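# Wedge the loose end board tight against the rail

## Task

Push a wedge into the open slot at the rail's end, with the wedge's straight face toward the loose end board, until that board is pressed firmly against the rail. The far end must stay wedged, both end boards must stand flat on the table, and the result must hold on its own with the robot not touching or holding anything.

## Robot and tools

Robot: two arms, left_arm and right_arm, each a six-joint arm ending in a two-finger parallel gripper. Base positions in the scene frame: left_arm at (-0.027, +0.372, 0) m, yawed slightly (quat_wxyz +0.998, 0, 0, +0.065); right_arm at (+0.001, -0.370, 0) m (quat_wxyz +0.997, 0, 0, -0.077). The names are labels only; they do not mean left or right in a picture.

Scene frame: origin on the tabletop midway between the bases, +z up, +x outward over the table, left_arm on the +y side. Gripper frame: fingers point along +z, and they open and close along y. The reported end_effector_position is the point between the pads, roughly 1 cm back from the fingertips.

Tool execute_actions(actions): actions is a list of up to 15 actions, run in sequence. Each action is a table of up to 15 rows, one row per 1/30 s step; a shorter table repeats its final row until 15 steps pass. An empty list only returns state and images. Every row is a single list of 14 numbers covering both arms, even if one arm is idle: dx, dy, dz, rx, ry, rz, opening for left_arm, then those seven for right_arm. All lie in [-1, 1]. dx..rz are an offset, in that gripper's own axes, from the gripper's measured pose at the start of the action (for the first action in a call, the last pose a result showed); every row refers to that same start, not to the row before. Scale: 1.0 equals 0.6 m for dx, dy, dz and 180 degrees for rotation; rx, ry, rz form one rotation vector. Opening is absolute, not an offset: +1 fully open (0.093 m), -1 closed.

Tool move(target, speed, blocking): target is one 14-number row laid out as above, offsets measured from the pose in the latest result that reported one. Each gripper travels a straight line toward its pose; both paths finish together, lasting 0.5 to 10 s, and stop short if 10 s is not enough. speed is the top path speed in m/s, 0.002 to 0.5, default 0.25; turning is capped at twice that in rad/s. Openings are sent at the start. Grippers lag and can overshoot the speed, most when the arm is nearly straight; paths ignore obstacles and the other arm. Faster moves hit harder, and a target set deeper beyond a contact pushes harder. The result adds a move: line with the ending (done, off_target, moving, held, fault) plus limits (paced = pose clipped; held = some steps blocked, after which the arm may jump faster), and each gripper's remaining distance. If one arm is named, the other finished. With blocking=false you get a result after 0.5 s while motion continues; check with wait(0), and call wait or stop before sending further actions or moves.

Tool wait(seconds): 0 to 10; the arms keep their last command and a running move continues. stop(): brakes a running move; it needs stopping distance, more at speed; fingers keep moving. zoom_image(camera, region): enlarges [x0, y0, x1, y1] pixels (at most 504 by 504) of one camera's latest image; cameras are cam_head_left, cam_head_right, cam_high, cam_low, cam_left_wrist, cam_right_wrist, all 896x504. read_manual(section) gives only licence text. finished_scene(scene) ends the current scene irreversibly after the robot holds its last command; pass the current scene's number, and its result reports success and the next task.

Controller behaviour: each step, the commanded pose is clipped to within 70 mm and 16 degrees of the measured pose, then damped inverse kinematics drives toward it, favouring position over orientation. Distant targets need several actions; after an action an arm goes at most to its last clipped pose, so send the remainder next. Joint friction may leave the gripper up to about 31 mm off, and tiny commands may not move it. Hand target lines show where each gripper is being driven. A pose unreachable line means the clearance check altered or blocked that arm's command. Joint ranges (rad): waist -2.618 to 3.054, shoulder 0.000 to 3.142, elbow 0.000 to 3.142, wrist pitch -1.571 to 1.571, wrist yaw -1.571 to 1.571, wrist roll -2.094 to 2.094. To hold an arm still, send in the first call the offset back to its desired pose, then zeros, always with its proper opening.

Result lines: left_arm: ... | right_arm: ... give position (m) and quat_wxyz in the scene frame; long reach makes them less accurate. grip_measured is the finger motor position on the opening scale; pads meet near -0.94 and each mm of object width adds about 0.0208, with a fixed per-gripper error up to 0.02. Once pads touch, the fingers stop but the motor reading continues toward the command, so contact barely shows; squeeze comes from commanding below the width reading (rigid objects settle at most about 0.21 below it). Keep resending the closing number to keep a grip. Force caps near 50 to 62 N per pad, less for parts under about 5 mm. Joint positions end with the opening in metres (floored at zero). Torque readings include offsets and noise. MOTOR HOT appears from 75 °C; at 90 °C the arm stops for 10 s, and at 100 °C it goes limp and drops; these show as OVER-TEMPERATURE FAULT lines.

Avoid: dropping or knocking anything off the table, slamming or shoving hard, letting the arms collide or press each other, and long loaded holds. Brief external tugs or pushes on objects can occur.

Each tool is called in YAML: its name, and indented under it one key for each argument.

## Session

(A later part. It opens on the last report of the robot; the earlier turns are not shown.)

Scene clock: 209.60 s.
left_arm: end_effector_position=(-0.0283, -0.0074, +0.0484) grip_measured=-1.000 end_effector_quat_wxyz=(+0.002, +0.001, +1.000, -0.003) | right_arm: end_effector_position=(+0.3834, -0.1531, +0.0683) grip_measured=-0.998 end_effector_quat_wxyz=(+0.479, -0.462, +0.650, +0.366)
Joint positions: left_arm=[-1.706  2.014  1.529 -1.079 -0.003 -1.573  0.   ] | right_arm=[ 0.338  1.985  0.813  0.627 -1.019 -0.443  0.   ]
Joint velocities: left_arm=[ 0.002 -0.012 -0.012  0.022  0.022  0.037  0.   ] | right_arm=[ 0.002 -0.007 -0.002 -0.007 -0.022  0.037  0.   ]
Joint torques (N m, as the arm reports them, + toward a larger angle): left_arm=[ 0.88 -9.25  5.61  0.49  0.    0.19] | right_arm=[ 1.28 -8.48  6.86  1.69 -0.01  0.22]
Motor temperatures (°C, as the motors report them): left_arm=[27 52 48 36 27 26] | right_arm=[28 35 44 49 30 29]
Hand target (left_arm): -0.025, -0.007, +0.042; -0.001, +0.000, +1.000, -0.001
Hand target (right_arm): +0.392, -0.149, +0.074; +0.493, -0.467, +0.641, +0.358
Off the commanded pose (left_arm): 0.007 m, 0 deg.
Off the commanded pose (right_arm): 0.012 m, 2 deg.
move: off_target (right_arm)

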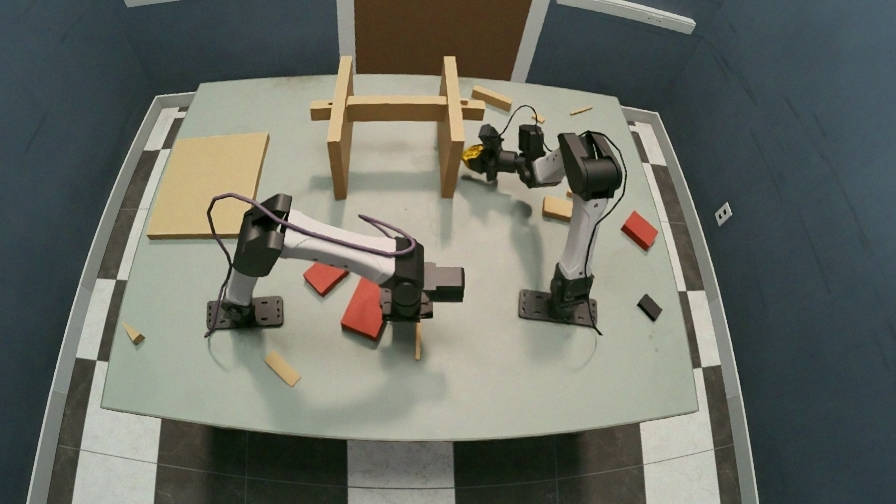

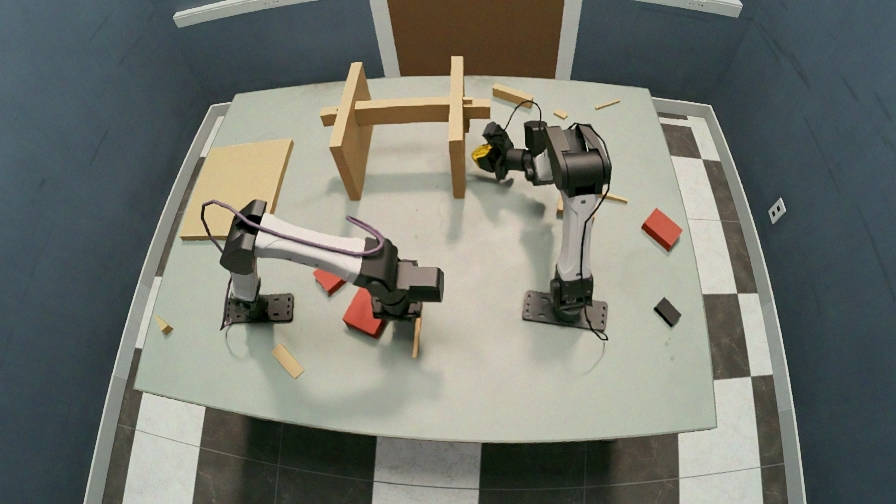

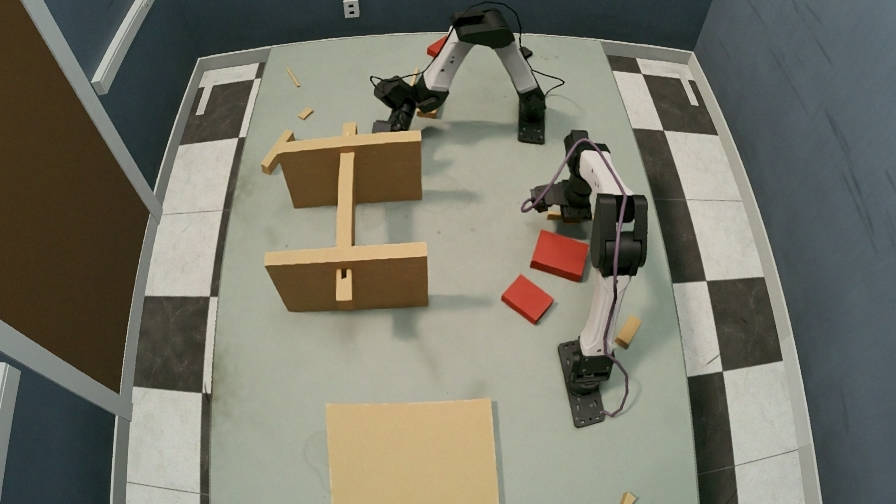

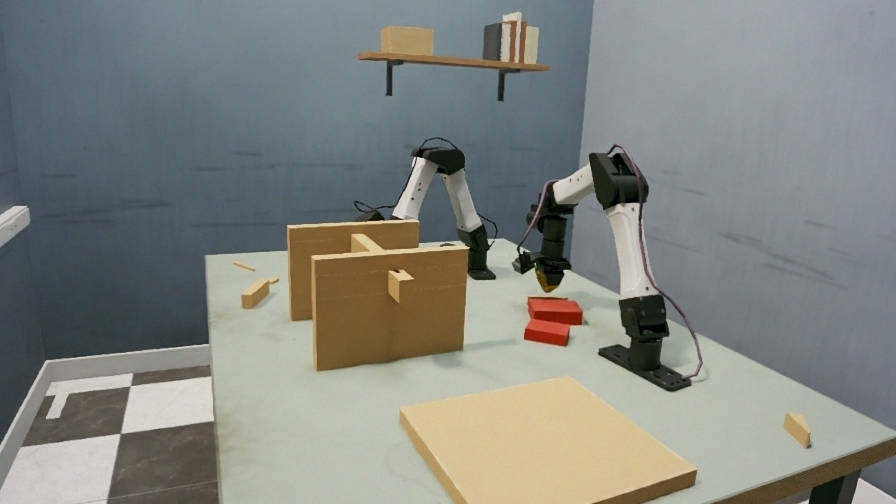

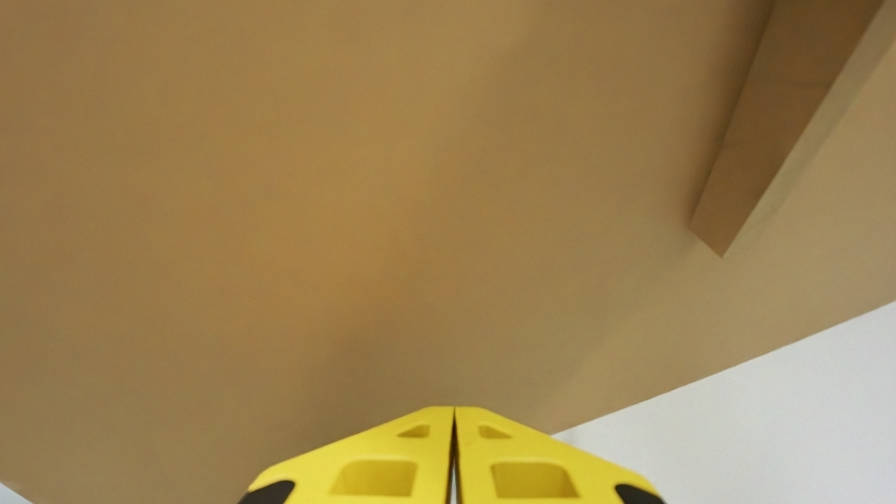

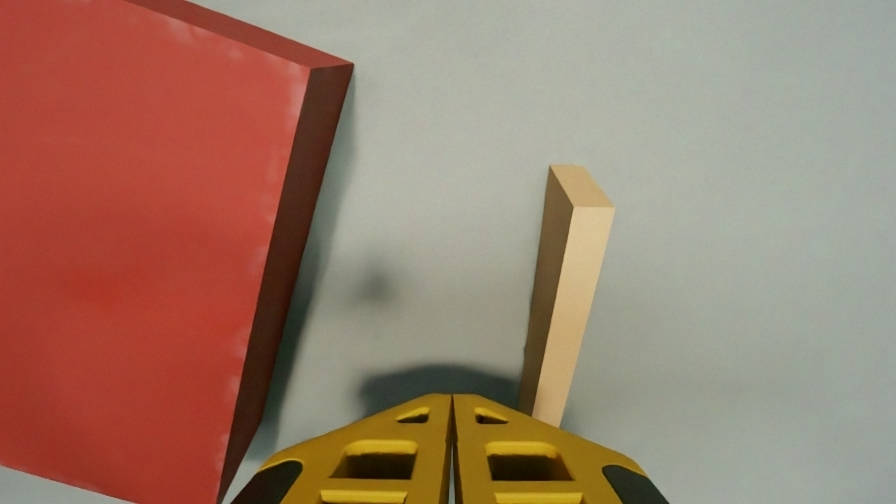

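move:
  target: [-0.0047,0.001,0.0667,0,0,0,-1, 0,0,0,0,0,0,-1]
  speed: 0.06

move:
  target: [0,-0.047,0,0,0,0,-1, 0,0,0,0,0,0,-1]
  speed: 0.035

Scene clock: 248.47 s.
left_arm: end_effector_position=(-0.0284, -0.0086, +0.0143) grip_measured=-1.000 end_effector_quat_wxyz=(+0.002, +0.001, +1.000, -0.005) | right_arm: end_effector_position=(+0.3837, -0.1532, +0.0685) grip_measured=-0.998 end_effector_quat_wxyz=(+0.480, -0.462, +0.650, +0.366)
Joint positions: left_arm=[-1.706  2.054  1.447 -0.953 -0.003 -1.572  0.   ] | right_arm=[ 0.338  1.985  0.813  0.628 -1.017 -0.442  0.   ]
Joint velocities: left_arm=[ 0.002 -0.007  0.007 -0.022 -0.051 -0.066  0.   ] | right_arm=[-0.022 -0.007 -0.007  0.022  0.037  0.022  0.   ]
Joint torques (N m, as the arm reports them, + toward a larger angle): left_arm=[ 0.88 -9.45  5.47  0.47 -0.06  0.21] | right_arm=[ 0.4  -9.46  4.9   1.47 -0.14  0.13]
Motor temperatures (°C, as the motors report them): left_arm=[27 53 44 35 27 26] | right_arm=[28 37 45 51 30 29]
Hand target (left_arm): -0.025, -0.007, +0.009; +0.001, +0.001, +1.000, -0.003
Hand target (right_arm): +0.383, -0.153, +0.068; +0.479, -0.462, +0.650, +0.366
Off the commanded pose (left_arm): 0.007 m, 0 deg.
Off the commanded pose (right_arm): 0.000 m, 0 deg.
move: done

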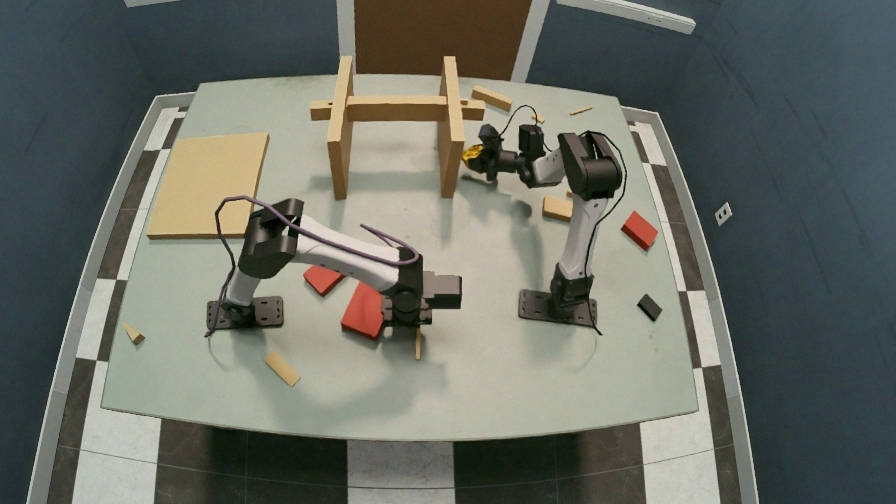

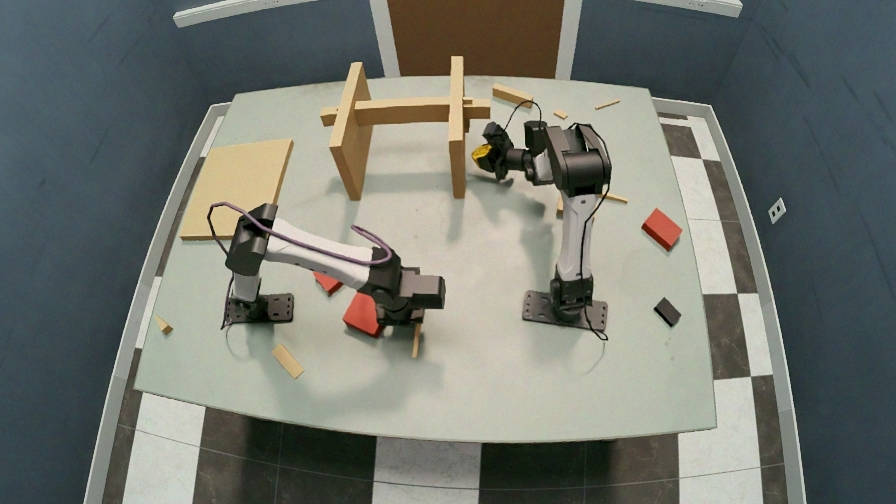

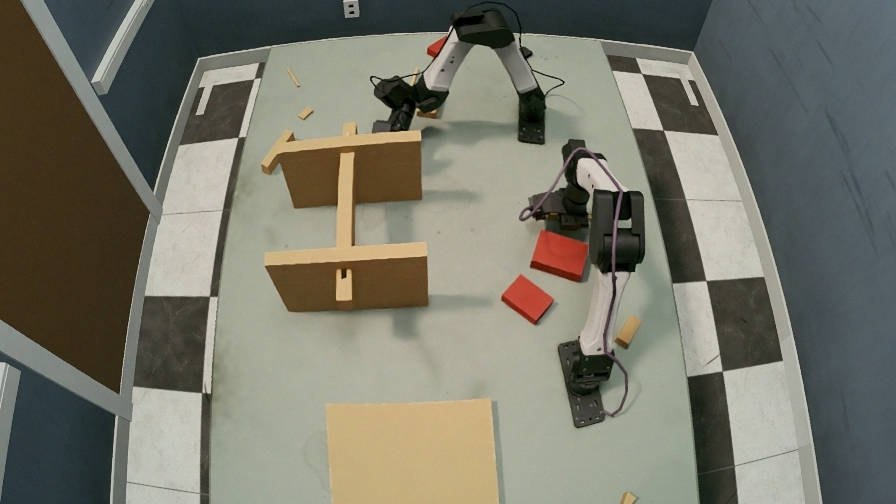

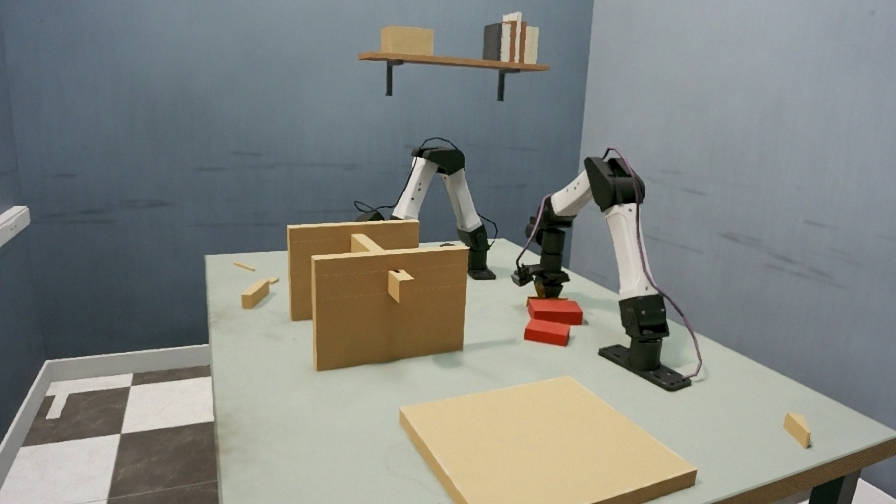

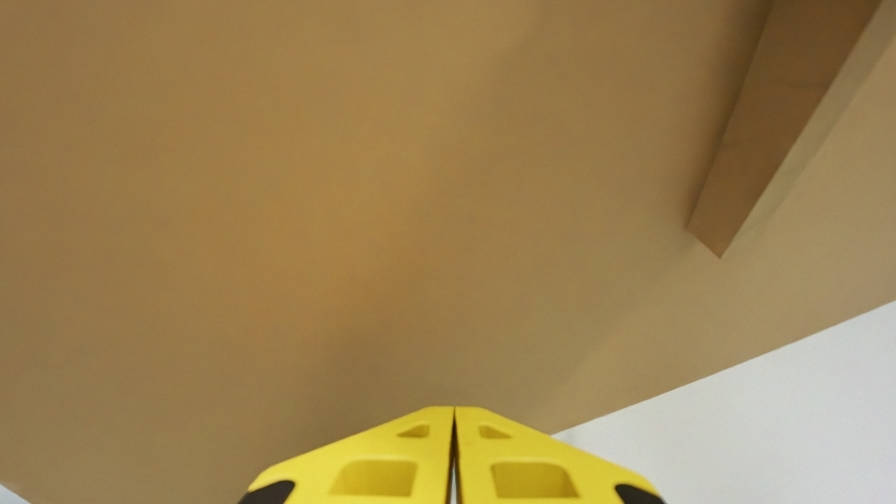

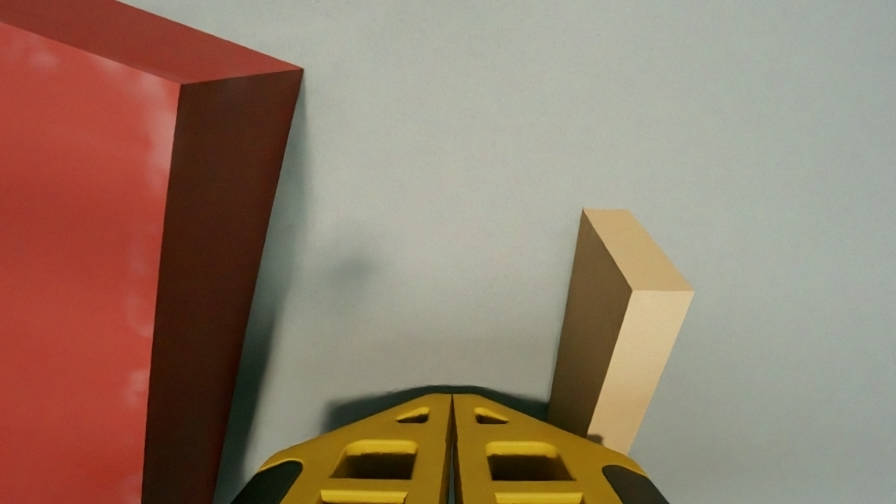

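Scene clock: 249.50 s.
left_arm: end_effector_position=(-0.0285, -0.0345, +0.0139) grip_measured=-1.000 end_effector_quat_wxyz=(+0.001, +0.001, +1.000, -0.008) | right_arm: end_effector_position=(+0.3837, -0.1532, +0.0685) grip_measured=-0.998 end_effector_quat_wxyz=(+0.480, -0.462, +0.650, +0.366)
Joint positions: left_arm=[-1.706  2.145  1.587 -0.998 -0.003 -1.572  0.   ] | right_arm=[ 0.338  1.985  0.813  0.628 -1.017 -0.442  0.   ]
Joint velocities: left_arm=[ 0.012  0.002  0.007 -0.022  0.066 -0.022  0.   ] | right_arm=[-0.012 -0.007 -0.017  0.022 -0.007 -0.022  0.   ]
Joint torques (N m, as the arm reports them, + toward a larger angle): left_arm=[ 0.23 -9.92  8.46  0.18 -0.03  0.1 ] | right_arm=[ 0.41 -9.46  4.91  1.48 -0.13  0.14]
Motor temperatures (°C, as the motors report them): left_arm=[27 54 44 35 27 26] | right_arm=[28 37 45 51 30 29]
Hand target (left_arm): -0.028, -0.037, +0.015; +0.001, +0.001, +1.000, -0.006
Hand target (right_arm): +0.384, -0.153, +0.068; +0.480, -0.462, +0.650, +0.366
Off the commanded pose (left_arm): 0.002 m, 0 deg.
Off the commanded pose (right_arm): 0.000 m, 0 deg.
move: done

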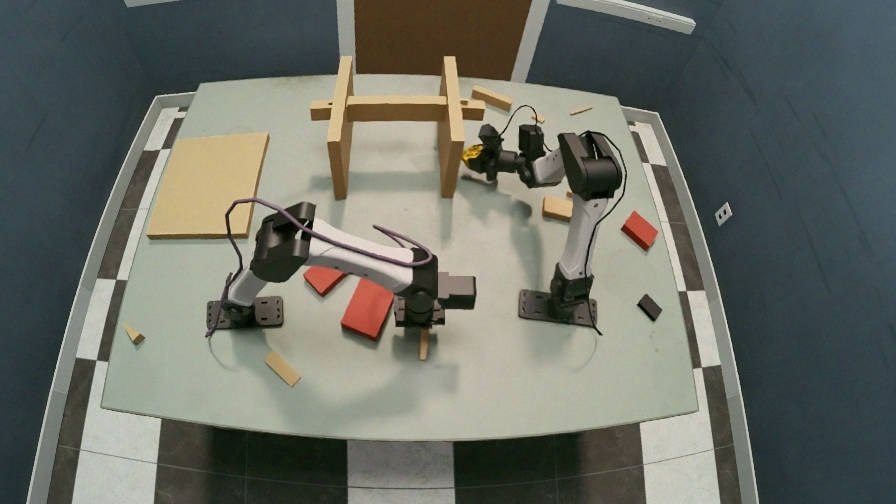

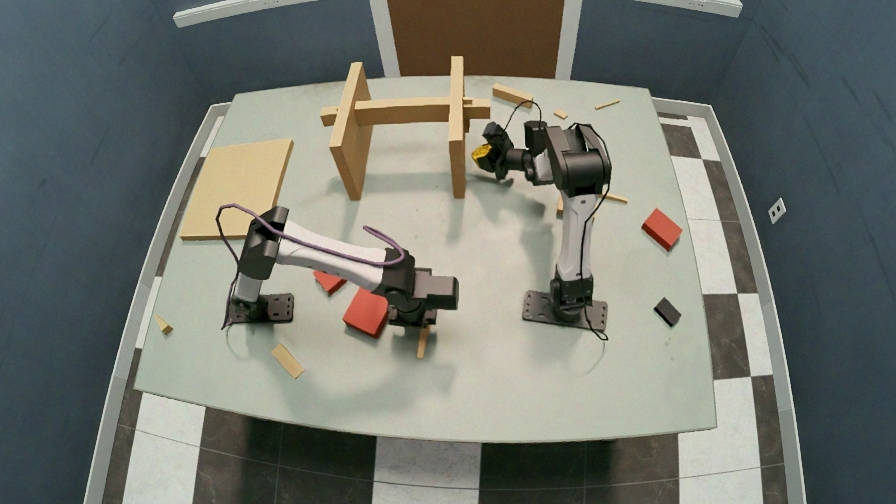

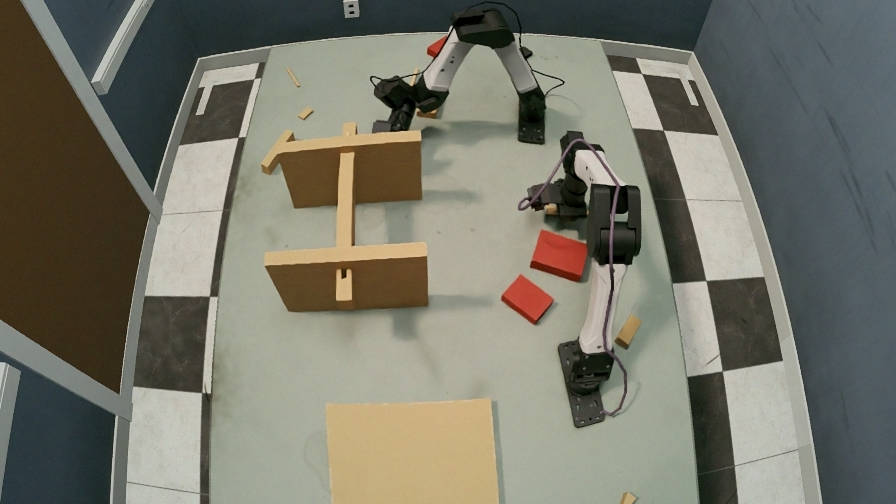

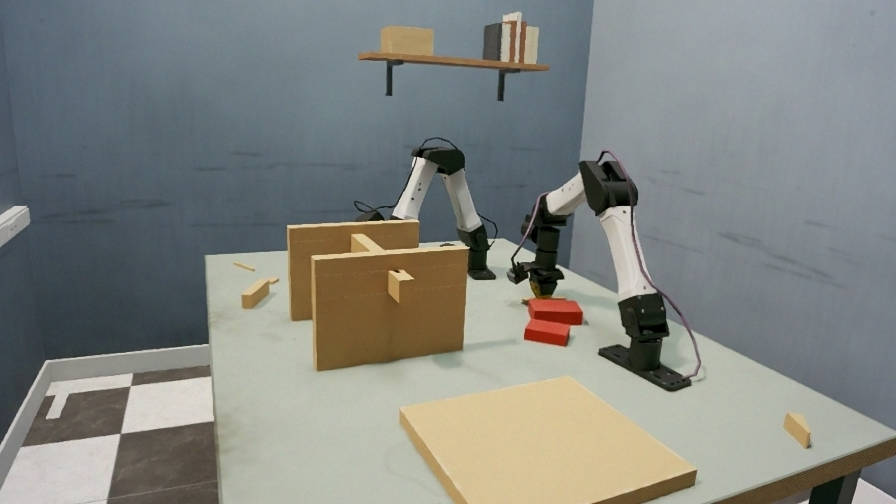

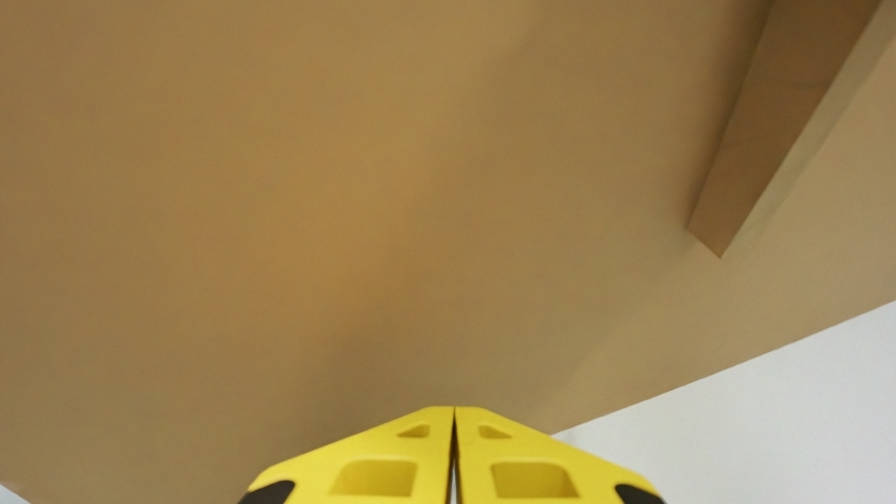

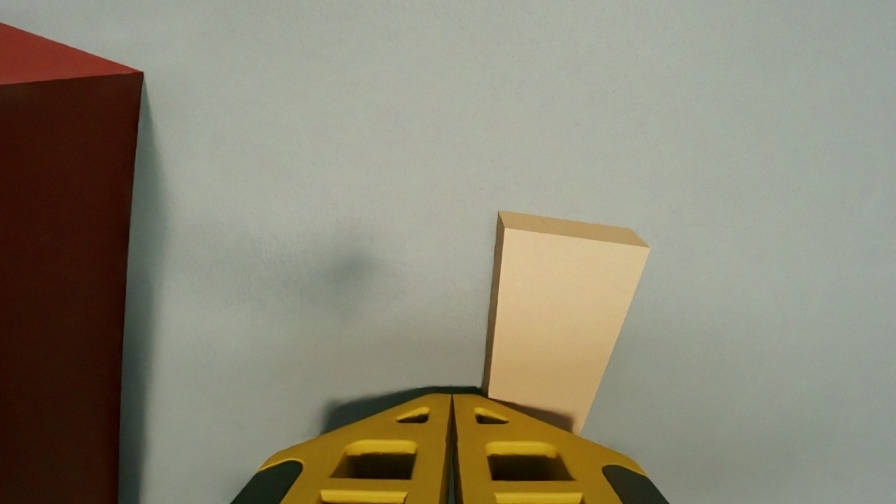

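zoom_image:
  camera: "cam_right_wrist"
  region: [440, 190, 700, 450]

Region (440, 190, 700, 450) of cam_right_wrist's 896x504 image, scaled by 1.938, with more detail than that image has.

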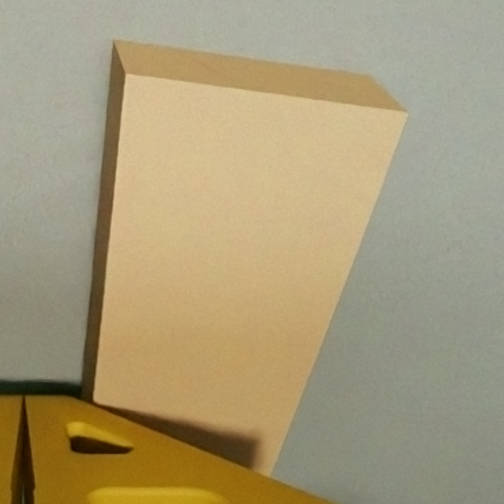

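execute_actions:
  actions:
    - [[0,0,-0.00347,-0.0001,0.0011,0.0006,-1,0,0,0,0,0,0,-1],[0,0,-0.00953,-0.0005,0.0041,0.0022,-1,0,0,0,0,0,0,-1],[0,0,-0.01733,-0.0011,0.0087,0.0048,-1,0,0,0,0,0,0,-1],[0,0,-0.026,-0.0019,0.0146,0.0080,-1,0,0,0,0,0,0,-1],[-0.00175,-0.0011,-0.0338,-0.0028,0.0215,0.0119,-1,0,0,0,0,0,0,-1],[-0.00525,-0.0033,-0.03987,-0.0039,0.0293,0.0161,-1,0,0,0,0,0,0,-1],[-0.0105,-0.0066,-0.04333,-0.005,0.0374,0.0206,-1,0,0,0,0,0,0,-1],[-0.01692,-0.01063,-0.04333,-0.0061,0.0458,0.0252,-1,0,0,0,0,0,0,-1],[-0.02392,-0.01503,-0.04333,-0.0071,0.0539,0.0297,0,0,0,0,0,0,0,-1],[-0.0315,-0.0198,-0.04333,-0.0082,0.0617,0.0339,0,0,0,0,0,0,0,-1],[-0.0385,-0.0242,-0.04333,-0.0091,0.0686,0.0378,0,0,0,0,0,0,0,-1],[-0.0455,-0.0286,-0.04333,-0.0099,0.0745,0.0410,0,0,0,0,0,0,0,-1],[-0.05133,-0.03227,-0.04333,-0.0105,0.0791,0.0436,0,0,0,0,0,0,0,-1],[-0.056,-0.0352,-0.04333,-0.0109,0.0821,0.0452,0,0,0,0,0,0,0,-1],[-0.05833,-0.03667,-0.04333,-0.011,0.0832,0.0458,0,0,0,0,0,0,0,-1]]

wait:
  seconds: 1.0

Scene clock: 300.13 s.
left_arm: end_effector_position=(+0.0089, -0.0638, +0.0470) grip_measured=-0.003 end_effector_quat_wxyz=(-0.088, +0.036, +0.995, -0.031) | right_arm: end_effector_position=(+0.3837, -0.1532, +0.0685) grip_measured=-0.998 end_effector_quat_wxyz=(+0.480, -0.462, +0.650, +0.366)
Joint positions: left_arm=[-1.548  2.223  1.836 -1.156  0.185 -1.347  0.045] | right_arm=[ 0.338  1.985  0.813  0.628 -1.017 -0.442  0.   ]
Joint velocities: left_arm=[ 0.422  0.53   0.764 -0.388  0.403  0.637  0.   ] | right_arm=[-0.002  0.007  0.002  0.022 -0.007  0.037  0.   ]
Joint torques (N m, as the arm reports them, + toward a larger angle): left_arm=[ -0.27 -10.24   7.39   0.11   0.16   0.17] | right_arm=[ 0.41 -9.45  4.9   1.48 -0.14  0.14]
Motor temperatures (°C, as the motors report them): left_arm=[27 57 47 34 27 26] | right_arm=[28 39 43 50 30 29]
Hand target (left_arm): +0.005, -0.057, +0.043; -0.127, +0.068, +0.990, -0.006
Hand target (right_arm): +0.384, -0.153, +0.068; +0.480, -0.462, +0.650, +0.366
Off the commanded pose (left_arm): 0.010 m, 8 deg.
Off the commanded pose (right_arm): 0.000 m, 0 deg.

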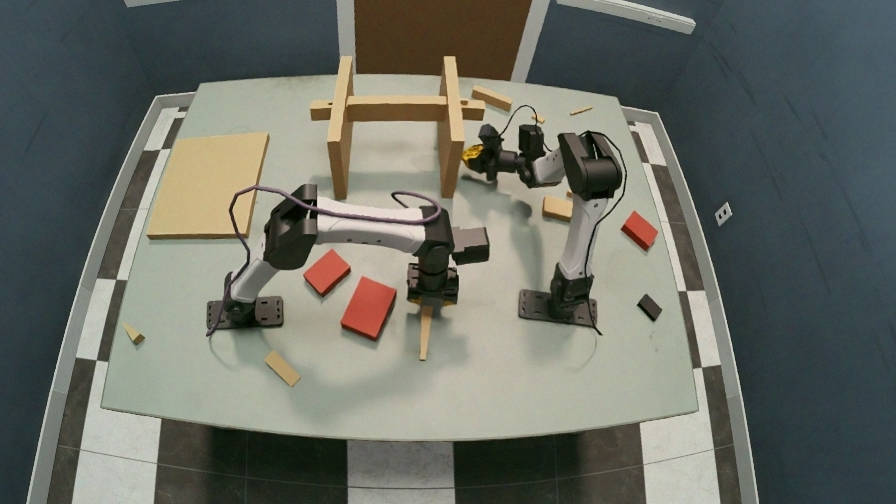

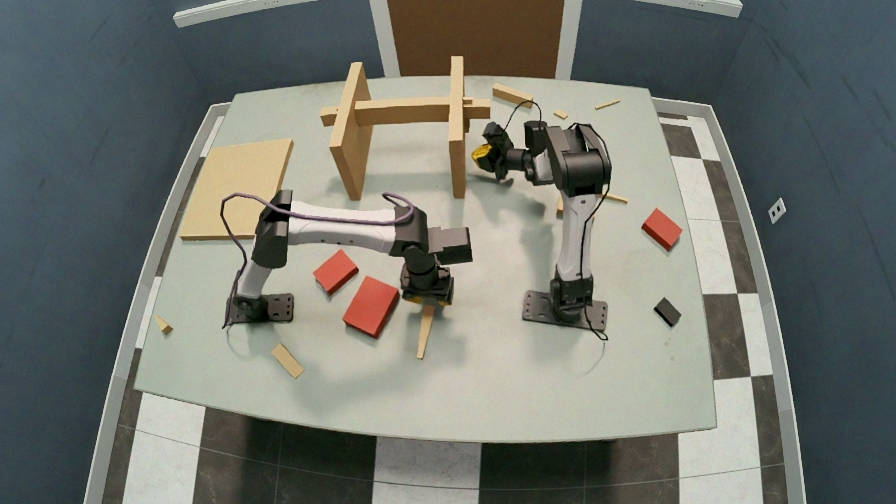

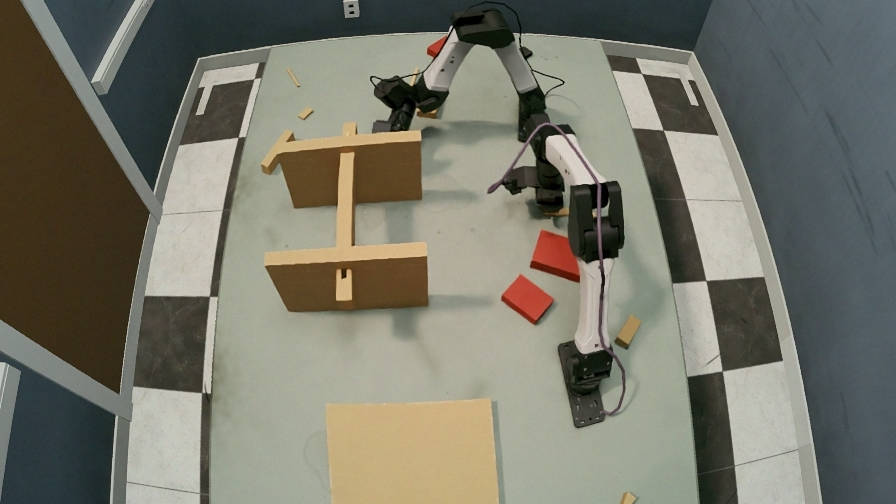

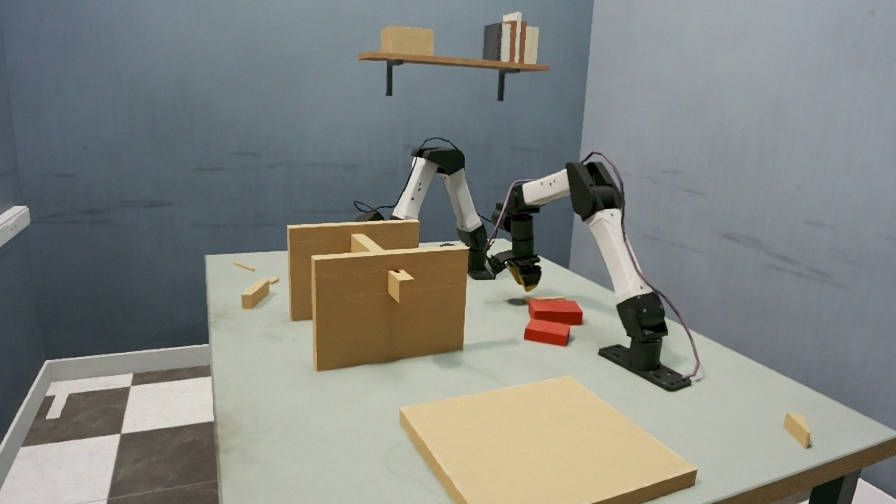

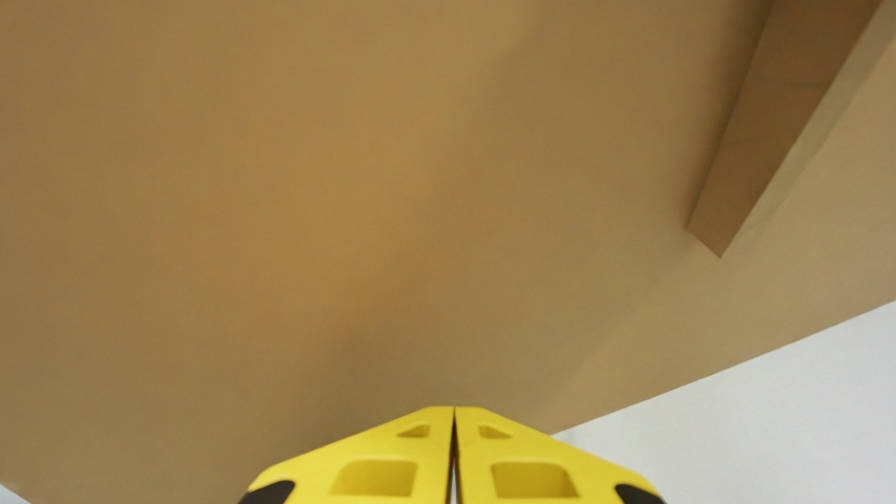

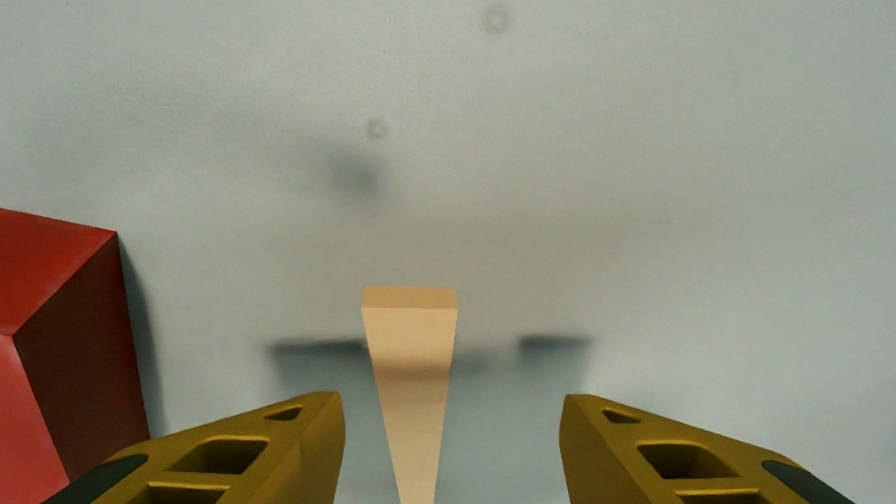

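Scene clock: 301.13 s.
left_arm: end_effector_position=(+0.0084, -0.0528, +0.0387) grip_measured=-0.002 end_effector_quat_wxyz=(-0.125, +0.060, +0.990, -0.001) | right_arm: end_effector_position=(+0.3837, -0.1532, +0.0685) grip_measured=-0.998 end_effector_quat_wxyz=(+0.480, -0.462, +0.650, +0.366)
Joint positions: left_arm=[-1.522  2.268  1.868 -1.23   0.244 -1.263  0.045] | right_arm=[ 0.338  1.985  0.813  0.628 -1.017 -0.442  0.   ]
Joint velocities: left_arm=[ 0.012 -0.012 -0.017  0.022 -0.051 -0.022  0.   ] | right_arm=[-0.007  0.007  0.002  0.007 -0.007 -0.081  0.   ]
Joint torques (N m, as the arm reports them, + toward a larger angle): left_arm=[ -0.32 -11.55   8.43   0.05   0.09   0.2 ] | right_arm=[ 0.4  -9.47  4.89  1.48 -0.13  0.15]
Motor temperatures (°C, as the motors report them): left_arm=[27 57 47 34 27 26] | right_arm=[28 39 43 50 30 29]
Hand target (left_arm): +0.005, -0.057, +0.043; -0.127, +0.068, +0.990, -0.006
Hand target (right_arm): +0.384, -0.153, +0.068; +0.480, -0.462, +0.650, +0.366
Off the commanded pose (left_arm): 0.004 m, 2 deg.
Off the commanded pose (right_arm): 0.000 m, 0 deg.
wait: 1.00 s; at rest by 0.53 s

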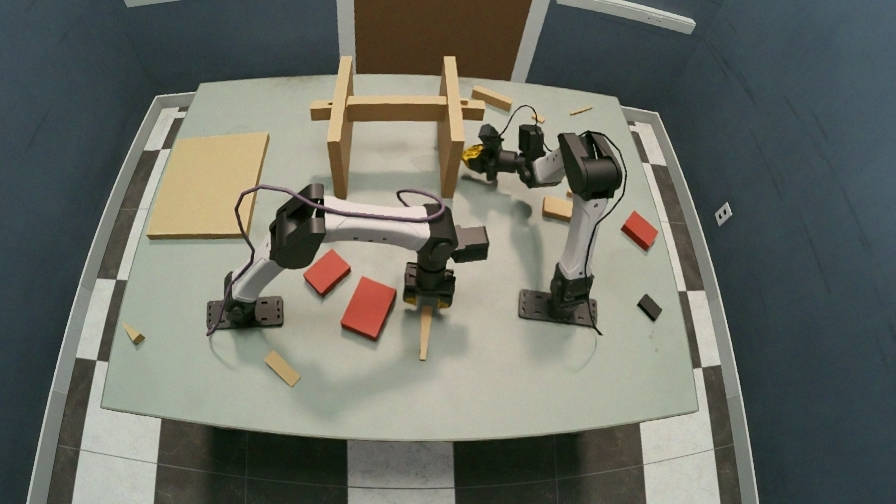

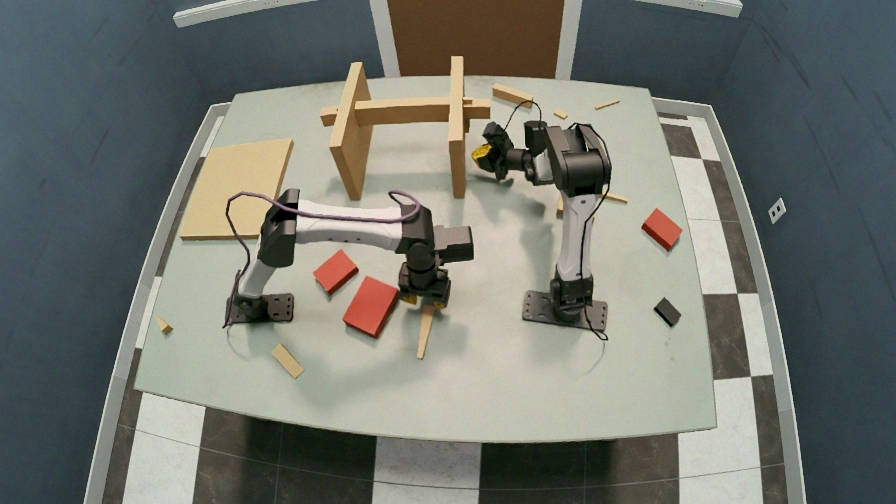

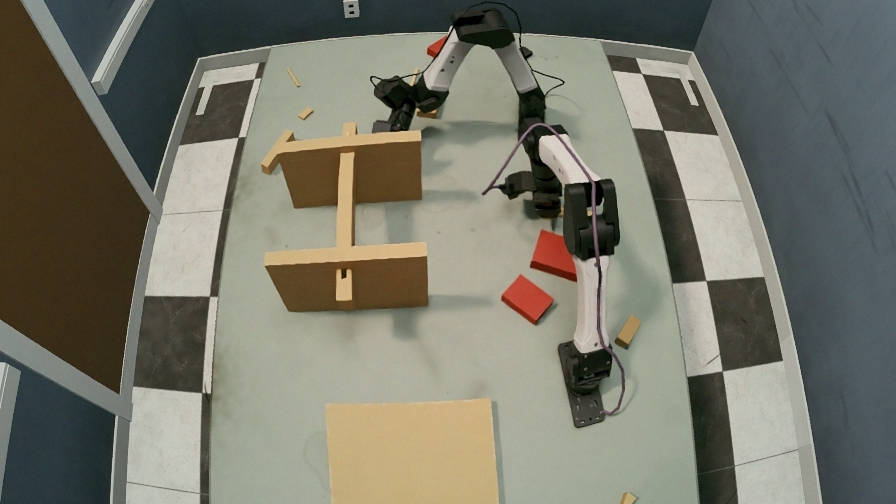

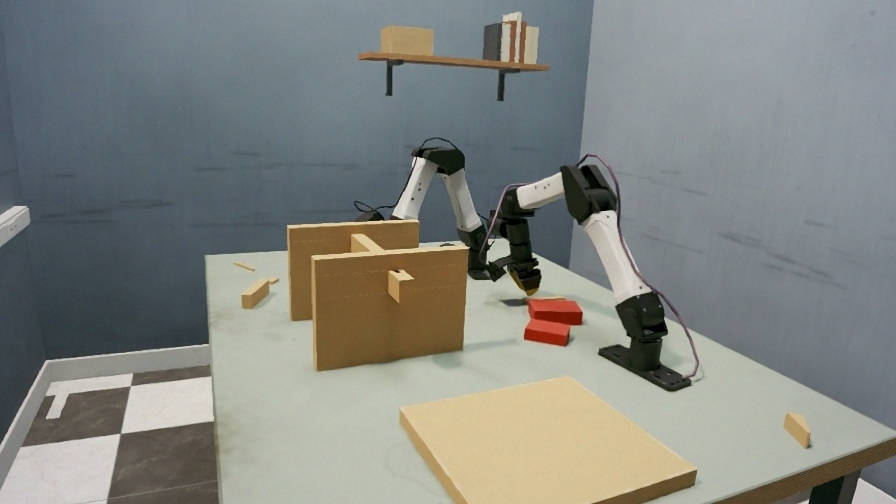

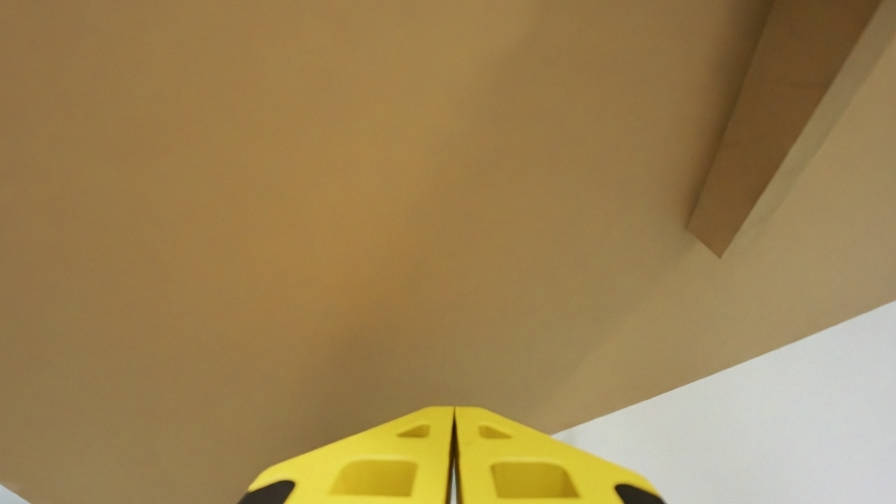

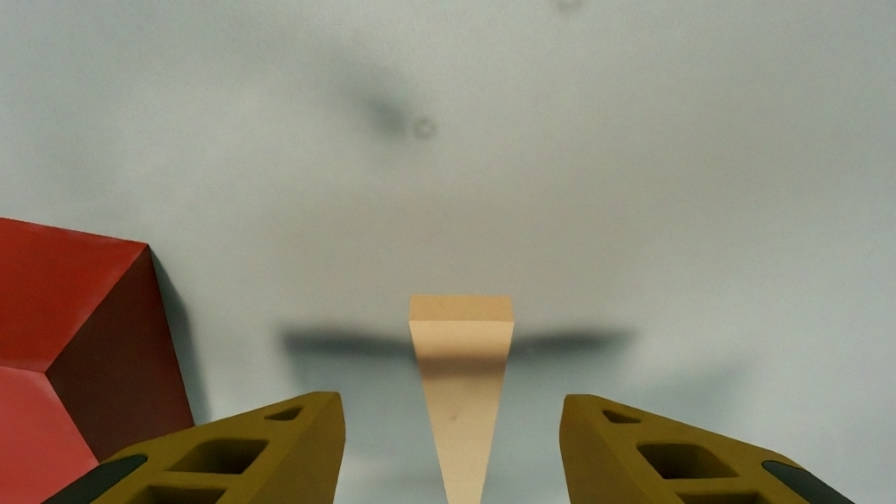

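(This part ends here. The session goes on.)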